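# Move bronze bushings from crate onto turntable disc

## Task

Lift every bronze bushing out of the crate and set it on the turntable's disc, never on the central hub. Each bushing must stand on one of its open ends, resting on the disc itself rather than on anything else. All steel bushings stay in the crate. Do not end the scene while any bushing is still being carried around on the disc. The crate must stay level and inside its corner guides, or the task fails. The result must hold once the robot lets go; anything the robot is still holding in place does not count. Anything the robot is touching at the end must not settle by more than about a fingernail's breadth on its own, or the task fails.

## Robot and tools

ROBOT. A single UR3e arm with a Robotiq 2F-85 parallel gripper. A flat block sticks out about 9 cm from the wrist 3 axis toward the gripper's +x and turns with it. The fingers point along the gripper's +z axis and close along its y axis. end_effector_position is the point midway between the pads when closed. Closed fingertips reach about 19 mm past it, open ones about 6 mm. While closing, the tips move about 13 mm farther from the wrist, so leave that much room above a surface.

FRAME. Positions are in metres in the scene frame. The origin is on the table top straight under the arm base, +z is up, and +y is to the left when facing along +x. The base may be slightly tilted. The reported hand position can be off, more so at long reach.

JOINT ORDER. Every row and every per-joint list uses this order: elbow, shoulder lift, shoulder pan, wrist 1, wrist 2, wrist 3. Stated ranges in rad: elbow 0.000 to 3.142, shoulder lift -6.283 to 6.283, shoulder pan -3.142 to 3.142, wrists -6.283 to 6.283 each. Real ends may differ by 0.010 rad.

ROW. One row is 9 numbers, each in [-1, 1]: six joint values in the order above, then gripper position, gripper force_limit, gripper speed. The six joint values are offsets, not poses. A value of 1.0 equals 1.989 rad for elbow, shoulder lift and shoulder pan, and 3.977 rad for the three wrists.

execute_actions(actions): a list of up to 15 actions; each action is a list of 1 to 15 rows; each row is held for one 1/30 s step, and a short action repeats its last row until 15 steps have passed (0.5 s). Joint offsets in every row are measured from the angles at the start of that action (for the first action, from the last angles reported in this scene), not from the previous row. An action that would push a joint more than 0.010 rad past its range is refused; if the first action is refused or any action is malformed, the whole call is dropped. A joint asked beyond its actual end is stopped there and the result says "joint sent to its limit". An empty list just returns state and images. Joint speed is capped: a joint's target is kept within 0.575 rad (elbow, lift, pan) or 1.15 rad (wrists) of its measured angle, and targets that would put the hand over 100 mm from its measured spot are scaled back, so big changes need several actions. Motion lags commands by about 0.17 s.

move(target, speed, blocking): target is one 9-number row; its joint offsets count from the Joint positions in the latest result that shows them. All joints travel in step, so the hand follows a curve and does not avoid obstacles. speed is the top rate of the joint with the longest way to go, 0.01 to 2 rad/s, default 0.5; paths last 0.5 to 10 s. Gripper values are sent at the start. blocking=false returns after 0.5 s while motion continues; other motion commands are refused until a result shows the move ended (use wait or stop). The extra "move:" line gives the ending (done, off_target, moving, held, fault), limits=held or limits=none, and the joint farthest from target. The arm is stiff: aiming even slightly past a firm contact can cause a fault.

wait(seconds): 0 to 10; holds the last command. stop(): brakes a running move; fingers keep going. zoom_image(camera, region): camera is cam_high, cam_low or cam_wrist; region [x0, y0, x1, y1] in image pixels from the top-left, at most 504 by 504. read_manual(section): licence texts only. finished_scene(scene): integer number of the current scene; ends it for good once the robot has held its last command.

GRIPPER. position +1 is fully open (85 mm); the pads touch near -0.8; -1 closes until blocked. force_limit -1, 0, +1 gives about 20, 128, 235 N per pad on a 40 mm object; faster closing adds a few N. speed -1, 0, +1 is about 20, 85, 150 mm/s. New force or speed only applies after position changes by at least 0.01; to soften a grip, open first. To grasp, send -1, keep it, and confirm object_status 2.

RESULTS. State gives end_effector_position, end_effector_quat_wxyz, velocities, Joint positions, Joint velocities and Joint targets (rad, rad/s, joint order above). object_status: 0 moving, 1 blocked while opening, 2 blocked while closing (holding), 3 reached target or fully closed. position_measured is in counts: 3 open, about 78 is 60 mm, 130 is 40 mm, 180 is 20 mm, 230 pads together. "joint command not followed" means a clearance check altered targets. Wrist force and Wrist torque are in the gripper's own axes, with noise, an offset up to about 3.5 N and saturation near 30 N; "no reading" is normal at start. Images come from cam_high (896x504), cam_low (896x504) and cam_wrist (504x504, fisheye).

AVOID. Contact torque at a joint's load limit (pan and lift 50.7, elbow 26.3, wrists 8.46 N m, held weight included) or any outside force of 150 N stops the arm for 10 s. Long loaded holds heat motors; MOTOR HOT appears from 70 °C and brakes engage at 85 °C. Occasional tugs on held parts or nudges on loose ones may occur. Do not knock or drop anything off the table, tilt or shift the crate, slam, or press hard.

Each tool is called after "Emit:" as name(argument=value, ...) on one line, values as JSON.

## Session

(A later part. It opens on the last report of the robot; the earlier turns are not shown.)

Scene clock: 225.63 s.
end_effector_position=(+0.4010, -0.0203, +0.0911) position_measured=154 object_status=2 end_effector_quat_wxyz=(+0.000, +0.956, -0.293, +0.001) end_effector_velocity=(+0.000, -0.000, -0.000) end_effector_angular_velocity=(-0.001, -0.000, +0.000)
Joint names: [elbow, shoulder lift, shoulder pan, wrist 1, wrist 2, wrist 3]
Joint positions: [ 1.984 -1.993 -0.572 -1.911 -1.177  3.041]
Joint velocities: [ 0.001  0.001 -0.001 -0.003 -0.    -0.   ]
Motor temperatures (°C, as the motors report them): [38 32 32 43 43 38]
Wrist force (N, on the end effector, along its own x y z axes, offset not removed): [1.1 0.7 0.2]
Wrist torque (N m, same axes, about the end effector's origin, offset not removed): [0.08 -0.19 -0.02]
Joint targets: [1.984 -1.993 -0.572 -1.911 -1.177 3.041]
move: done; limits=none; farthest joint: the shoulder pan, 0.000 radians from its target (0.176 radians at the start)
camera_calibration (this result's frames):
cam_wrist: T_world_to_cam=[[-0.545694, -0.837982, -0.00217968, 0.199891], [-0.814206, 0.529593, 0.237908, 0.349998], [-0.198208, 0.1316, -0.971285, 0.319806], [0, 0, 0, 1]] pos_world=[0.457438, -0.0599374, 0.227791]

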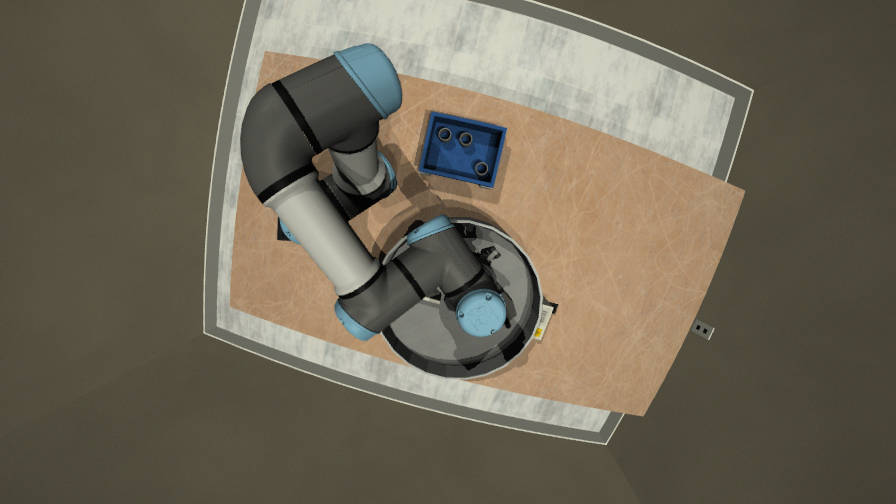

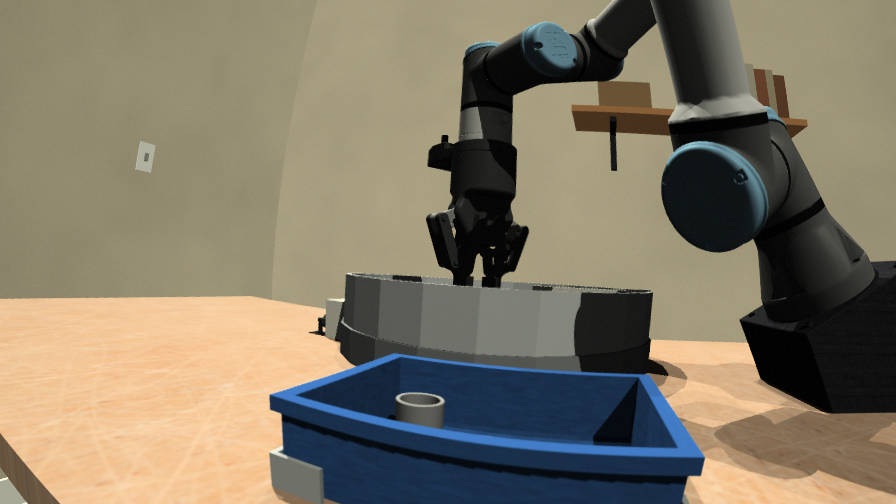

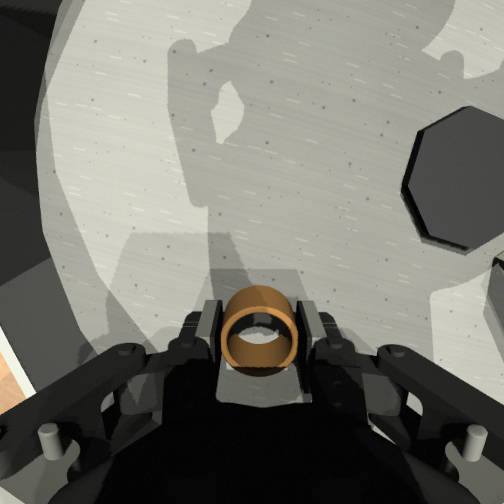

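Down to z≈.081, release, retreat.

Emit:
move(target=[0.015,0.013,0.0097,-0.016,-0.002,0,-1,-0.6,-0.5], speed=0.1)

Emit:
execute_actions(actions=[[[0,0,0,0,0,0,0.1,-0.5,0.5]],[[-0.01,-0.009,-0.006,0.011,0.001,0,0.1,-0.5,0.5]],[[-0.0196,-0.017,-0.0126,0.021,0.0025,0,0.1,-0.5,0.5]]])

Emit:
move(target=[-0.132,-0.062,-0.083,0.115,0.014,0,0.1,-0.5,0], speed=0.8)

Emit:
move(target=[0.062,-0.009,0.6365,-0.06,-0.1375,0,0.1,-0.6,0], speed=1)

Emit:
wait(seconds=8)

Scene clock: 230.57 s.
end_effector_position=(+0.4007, -0.0204, +0.0813) position_measured=154 object_status=2 end_effector_quat_wxyz=(+0.001, +0.959, -0.284, +0.001) end_effector_velocity=(-0.001, -0.000, -0.001) end_effector_angular_velocity=(+0.000, +0.001, -0.001)
Joint names: [elbow, shoulder lift, shoulder pan, wrist 1, wrist 2, wrist 3]
Joint positions: [ 2.013 -1.968 -0.553 -1.974 -1.185  3.041]
Joint velocities: [ 0.003  0.001 -0.001 -0.002 -0.001  0.   ]
Motor temperatures (°C, as the motors report them): [38 32 32 43 43 38]
Wrist force (N, on the end effector, along its own x y z axes, offset not removed): [-1.3 2.4 -30.0]
Wrist torque (N m, same axes, about the end effector's origin, offset not removed): [0.16 -0.19 -0.02]
Joint targets: [2.013 -1.967 -0.553 -1.975 -1.185 3.041]
move: done; limits=none; farthest joint: the shoulder lift, 0.001 radians from its target (0.026 radians at the start)
camera_calibration (this result's frames):
cam_wrist: T_world_to_cam=[[-0.529071, -0.848577, -0.000828154, 0.192613], [-0.824401, 0.513765, 0.237505, 0.355868], [-0.201116, 0.126339, -0.971386, 0.31125], [0, 0, 0, 1]] pos_world=[0.457881, -0.0587086, 0.217984]

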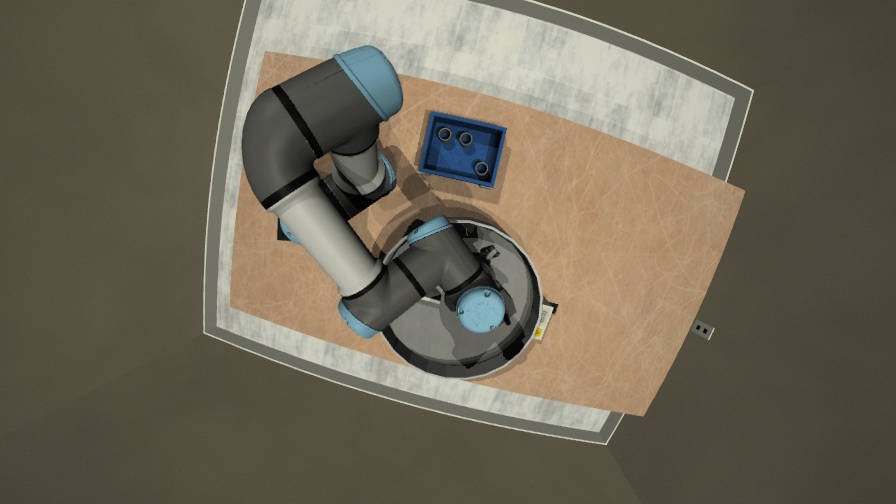

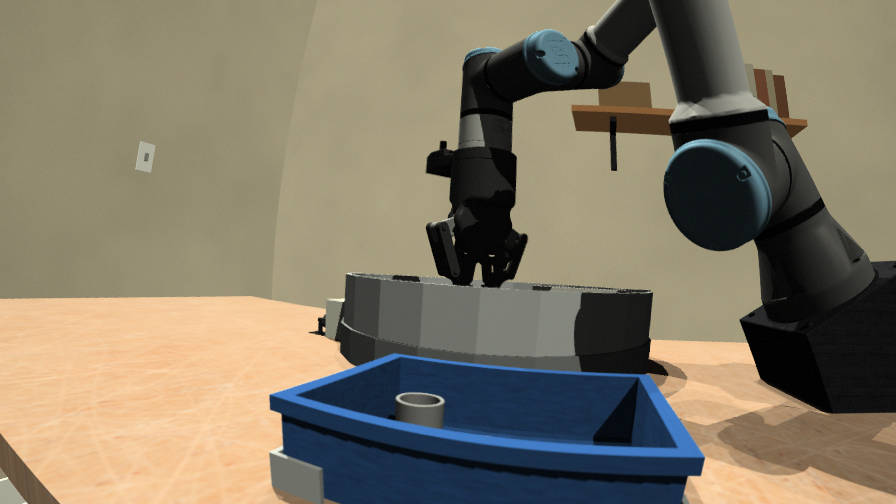

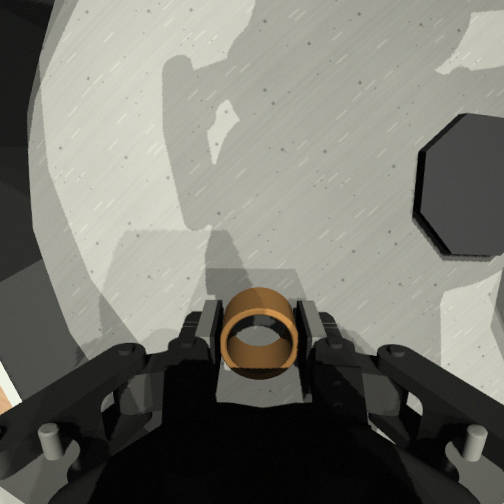

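Scene clock: 232.07 s.
end_effector_position=(+0.4005, -0.0194, +0.1005) position_measured=117 object_status=3 end_effector_quat_wxyz=(-0.000, +0.953, -0.302, -0.000) end_effector_velocity=(-0.000, +0.000, +0.001) end_effector_angular_velocity=(+0.001, +0.001, -0.003)
Joint names: [elbow, shoulder lift, shoulder pan, wrist 1, wrist 2, wrist 3]
Joint positions: [ 1.955 -2.019 -0.589 -1.849 -1.172  3.041]
Joint velocities: [-0.004 -0.004 -0.003  0.011  0.001 -0.   ]
Motor temperatures (°C, as the motors report them): [38 32 32 43 43 38]
Wrist force (N, on the end effector, along its own x y z axes, offset not removed): [0.9 1.1 -0.6]
Wrist torque (N m, same axes, about the end effector's origin, offset not removed): [0.14 -0.21 -0.02]
Joint targets: [1.955 -2.019 -0.590 -1.848 -1.171 3.041]
camera_calibration (this result's frames):
cam_wrist: T_world_to_cam=[[-0.560964, -0.827837, -0.00236939, 0.206732], [-0.804036, 0.544151, 0.239638, 0.342896], [-0.197092, 0.136334, -0.970859, 0.328325], [0, 0, 0, 1]] pos_world=[0.45638, -0.0602081, 0.237076]

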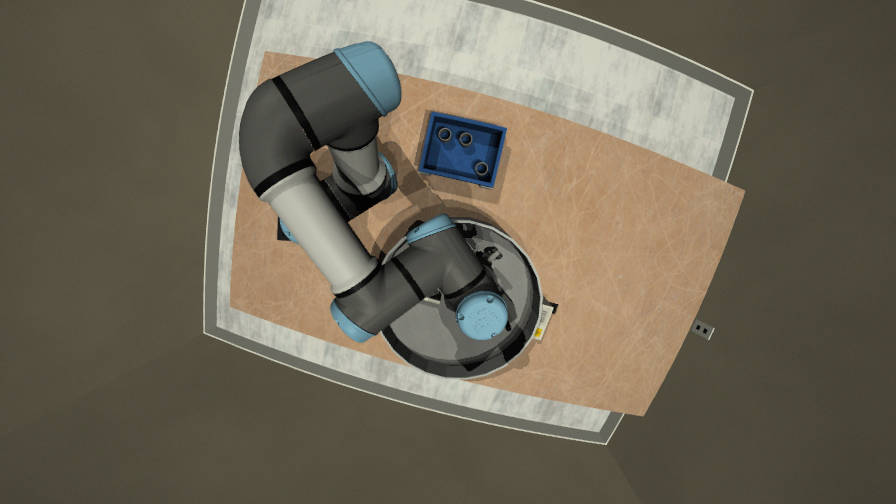

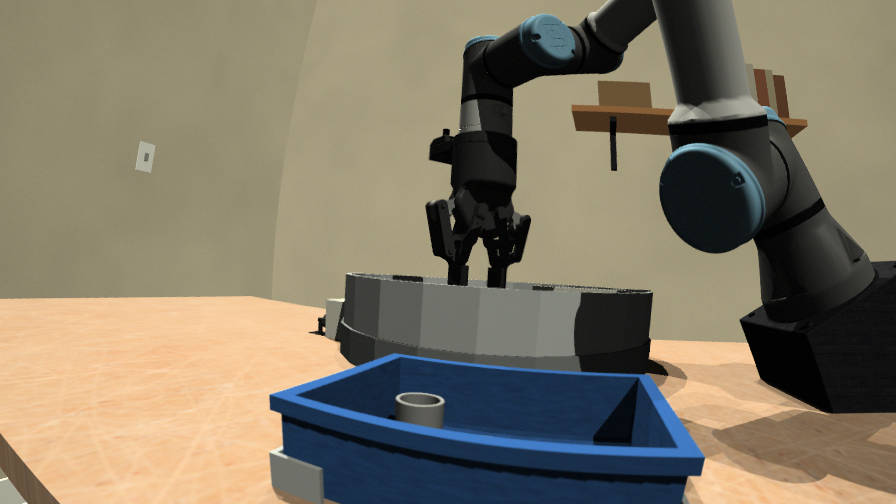

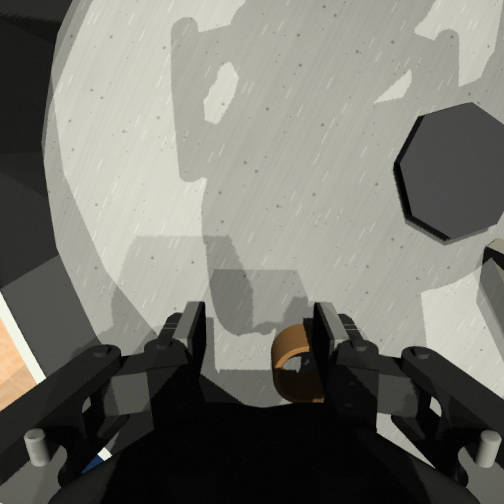

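Scene clock: 233.37 s.
end_effector_position=(+0.3994, -0.0144, +0.1691) position_measured=117 object_status=3 end_effector_quat_wxyz=(-0.003, +0.924, -0.383, +0.001) end_effector_velocity=(+0.000, +0.000, +0.001) end_effector_angular_velocity=(-0.001, -0.000, +0.001)
Joint names: [elbow, shoulder lift, shoulder pan, wrist 1, wrist 2, wrist 3]
Joint positions: [ 1.693 -2.142 -0.754 -1.391 -1.116  3.041]
Joint velocities: [-0.002 -0.001  0.     0.002 -0.    -0.   ]
Motor temperatures (°C, as the motors report them): [38 32 32 43 43 38]
Wrist force (N, on the end effector, along its own x y z axes, offset not removed): [0.6 1.0 -0.3]
Wrist torque (N m, same axes, about the end effector's origin, offset not removed): [0.13 -0.15 0.01]
Joint targets: [1.693 -2.142 -0.754 -1.391 -1.116 3.041]
move: done; limits=none; farthest joint: the shoulder lift, 0.001 radians from its target (0.124 radians at the start)
camera_calibration (this result's frames):
cam_wrist: T_world_to_cam=[[-0.694928, -0.719034, -0.00814337, 0.266457], [-0.699519, 0.673357, 0.2393, 0.282988], [-0.166581, 0.171993, -0.970912, 0.382281], [0, 0, 0, 1]] pos_world=[0.446804, -0.0647093, 0.305612]

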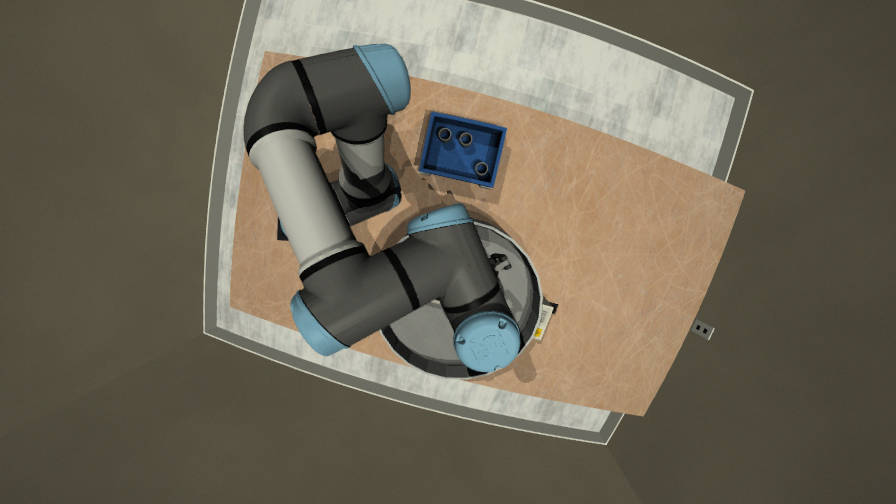

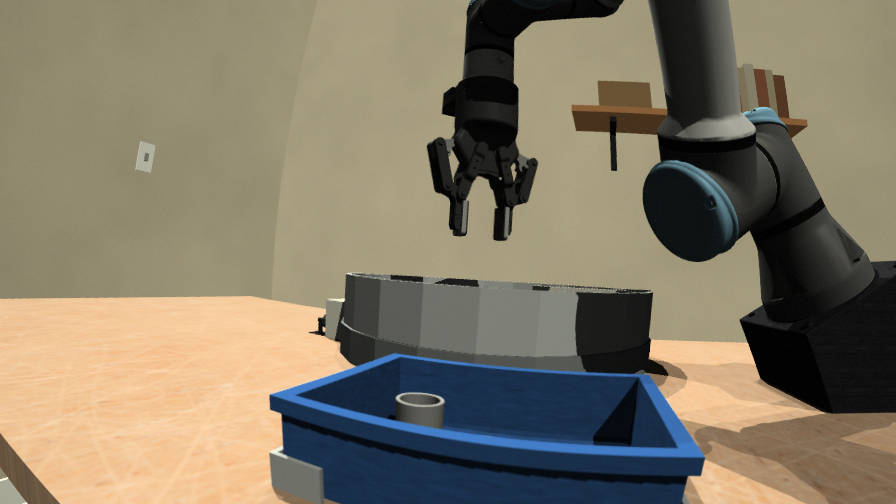

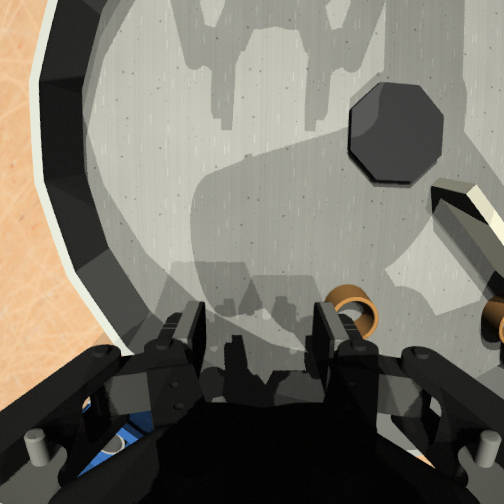

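Scene clock: 235.40 s.
end_effector_position=(+0.2804, +0.1876, +0.1941) position_measured=117 object_status=3 end_effector_quat_wxyz=(+0.001, +0.978, +0.199, -0.054) end_effector_velocity=(-0.000, +0.000, +0.000) end_effector_angular_velocity=(-0.000, -0.000, +0.002)
Joint names: [elbow, shoulder lift, shoulder pan, wrist 1, wrist 2, wrist 3]
Joint positions: [ 1.816 -2.16   0.511 -1.63  -1.663  3.041]
Joint velocities: [ 0.     0.     0.002 -0.    -0.001  0.   ]
Motor temperatures (°C, as the motors report them): [38 32 32 43 43 38]
Wrist force (N, on the end effector, along its own x y z axes, offset not removed): [1.0 2.2 0.3]
Wrist torque (N m, same axes, about the end effector's origin, offset not removed): [0.26 -0.20 0.00]
Joint targets: [1.816 -2.160 0.511 -1.630 -1.663 3.041]
move: done; limits=none; farthest joint: the shoulder pan, 0.001 radians from its target (1.266 radians at the start)
camera_calibration (this result's frames):
cam_wrist: T_world_to_cam=[[0.406261, -0.913471, -0.0228598, 0.0597439], [-0.85612, -0.38926, 0.339904, 0.281488], [-0.319391, -0.118519, -0.940182, 0.443384], [0, 0, 0, 1]] pos_world=[0.358329, 0.216696, 0.322549]

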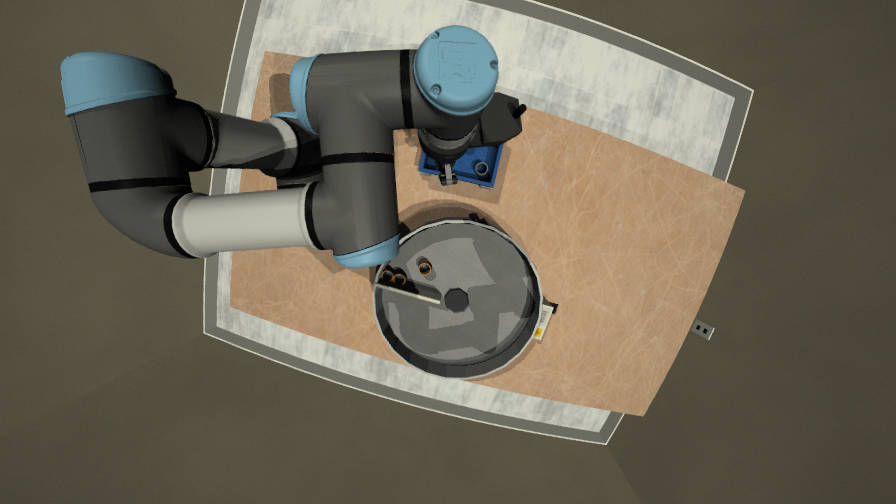

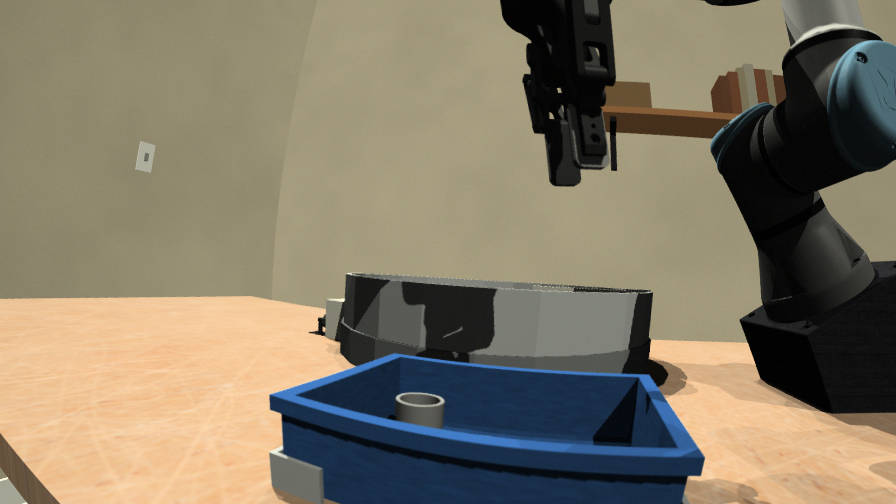

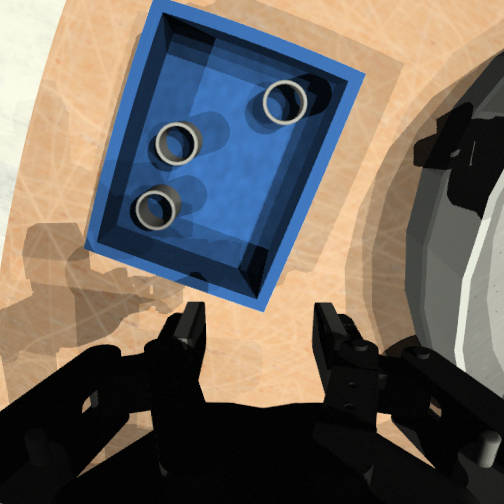

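Scene clock: 243.40 s.
end_effector_position=(+0.2804, +0.1876, +0.1941) position_measured=117 object_status=3 end_effector_quat_wxyz=(+0.001, +0.978, +0.199, -0.054) end_effector_velocity=(+0.000, -0.000, +0.000) end_effector_angular_velocity=(+0.000, -0.000, -0.000)
Joint names: [elbow, shoulder lift, shoulder pan, wrist 1, wrist 2, wrist 3]
Joint positions: [ 1.816 -2.16   0.511 -1.63  -1.663  3.041]
Joint velocities: [-0. -0. -0. -0. -0. -0.]
Motor temperatures (°C, as the motors report them): [38 32 32 43 43 38]
Wrist force (N, on the end effector, along its own x y z axes, offset not removed): [0.6 1.8 -0.2]
Wrist torque (N m, same axes, about the end effector's origin, offset not removed): [0.23 -0.14 0.01]
Joint targets: [1.816 -2.160 0.511 -1.630 -1.663 3.041]
wait: 8.00 s; at rest by 0.17 s
camera_calibration (this result's frames):
cam_wrist: T_world_to_cam=[[0.40648, -0.913373, -0.0228789, 0.0597069], [-0.856042, -0.389479, 0.33985, 0.281498], [-0.319321, -0.118557, -0.940201, 0.443387], [0, 0, 0, 1]] pos_world=[0.358287, 0.216739, 0.322572]

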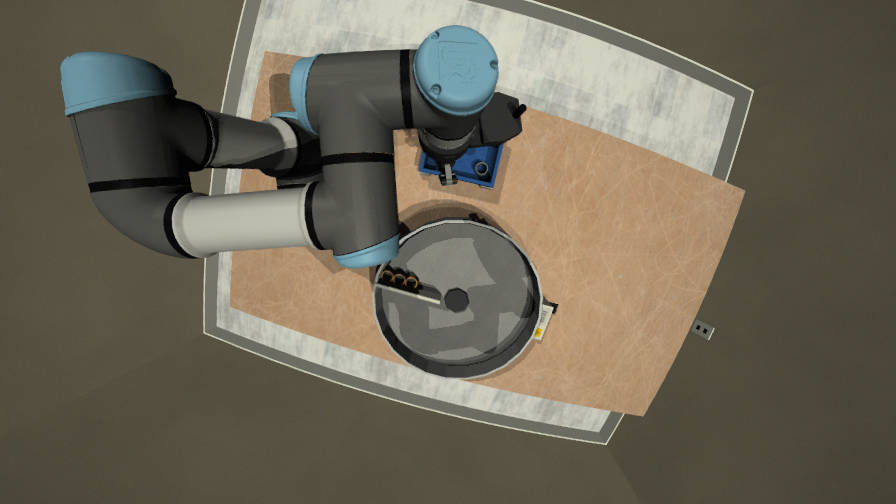

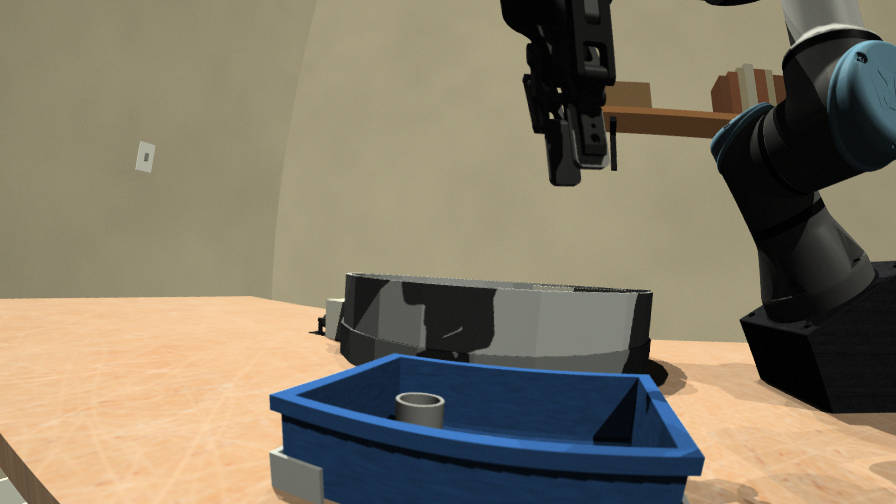

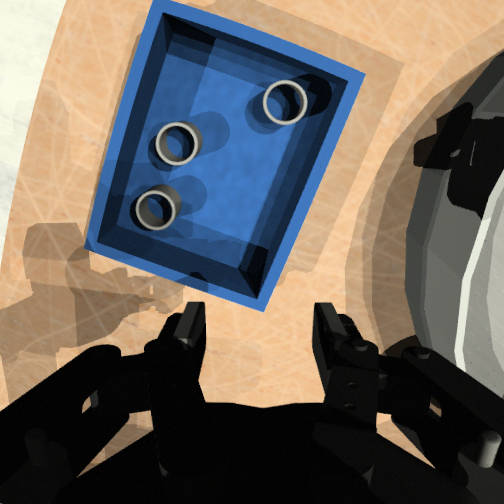

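Emit:
wait(seconds=8)

Emit:
zoom_image(camera="cam_high", region=[365, 240, 485, 330])

Scene clock: 253.47 s.
end_effector_position=(+0.2804, +0.1876, +0.1941) position_measured=117 object_status=3 end_effector_quat_wxyz=(+0.001, +0.978, +0.199, -0.054) end_effector_velocity=(-0.000, -0.000, -0.000) end_effector_angular_velocity=(-0.000, +0.001, -0.000)
Joint names: [elbow, shoulder lift, shoulder pan, wrist 1, wrist 2, wrist 3]
Joint positions: [ 1.816 -2.16   0.511 -1.63  -1.663  3.041]
Joint velocities: [ 0.001  0.    -0.     0.    -0.     0.   ]
Motor temperatures (°C, as the motors report them): [38 32 32 43 43 38]
Wrist force (N, on the end effector, along its own x y z axes, offset not removed): [0.5 1.3 0.2]
Wrist torque (N m, same axes, about the end effector's origin, offset not removed): [0.13 -0.15 -0.01]
Joint targets: [1.816 -2.160 0.511 -1.630 -1.663 3.041]
wait: 8.00 s; at rest from the start
camera_calibration (this result's frames):
cam_wrist: T_world_to_cam=[[0.40648, -0.913373, -0.0228789, 0.0597069], [-0.856042, -0.389479, 0.33985, 0.281498], [-0.319321, -0.118557, -0.940201, 0.443387], [0, 0, 0, 1]] pos_world=[0.358287, 0.216739, 0.322572]

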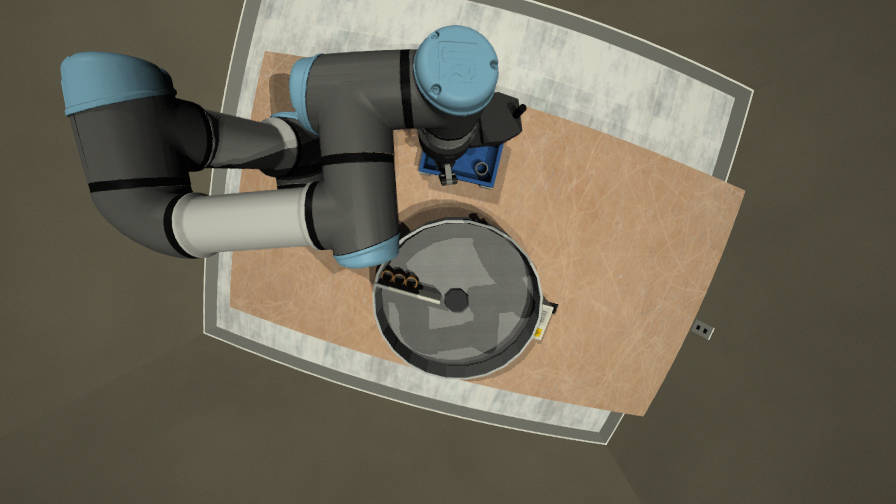

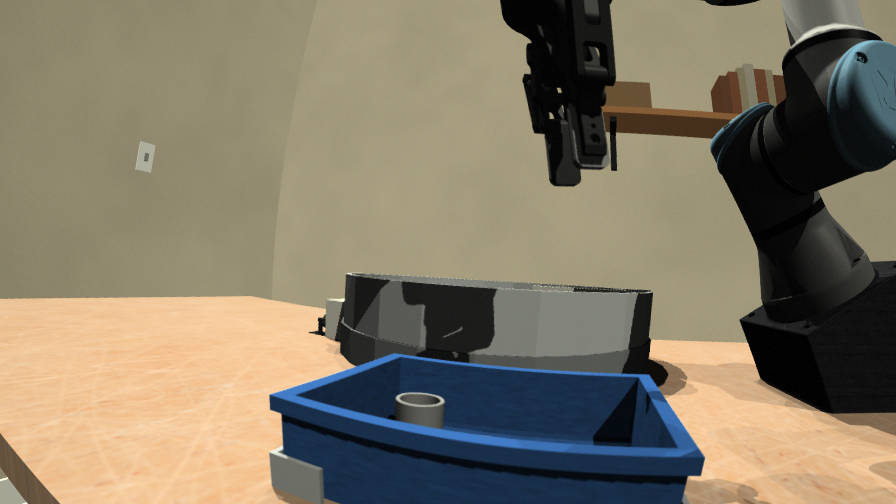

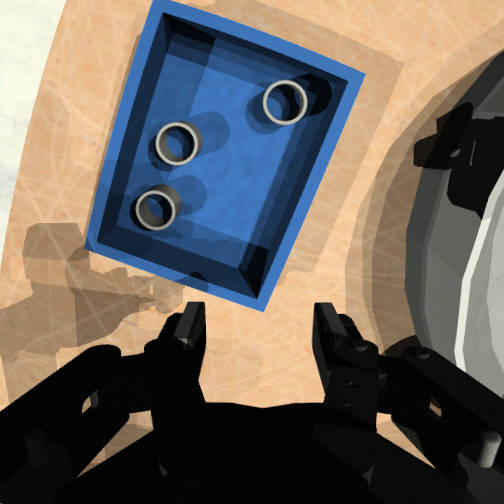

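Region (365, 240, 485, 330) of cam_high's 896x504 image, scaled by 4.200, with more detail than that image has; it fills the top 378 rows of this view, and the rest is white.

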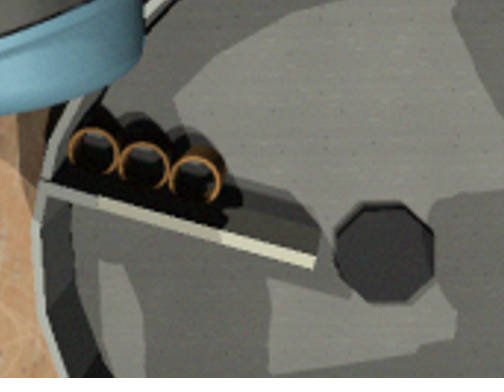

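Emit:
finished_scene(scene=1)

The scene is finished: the task was done.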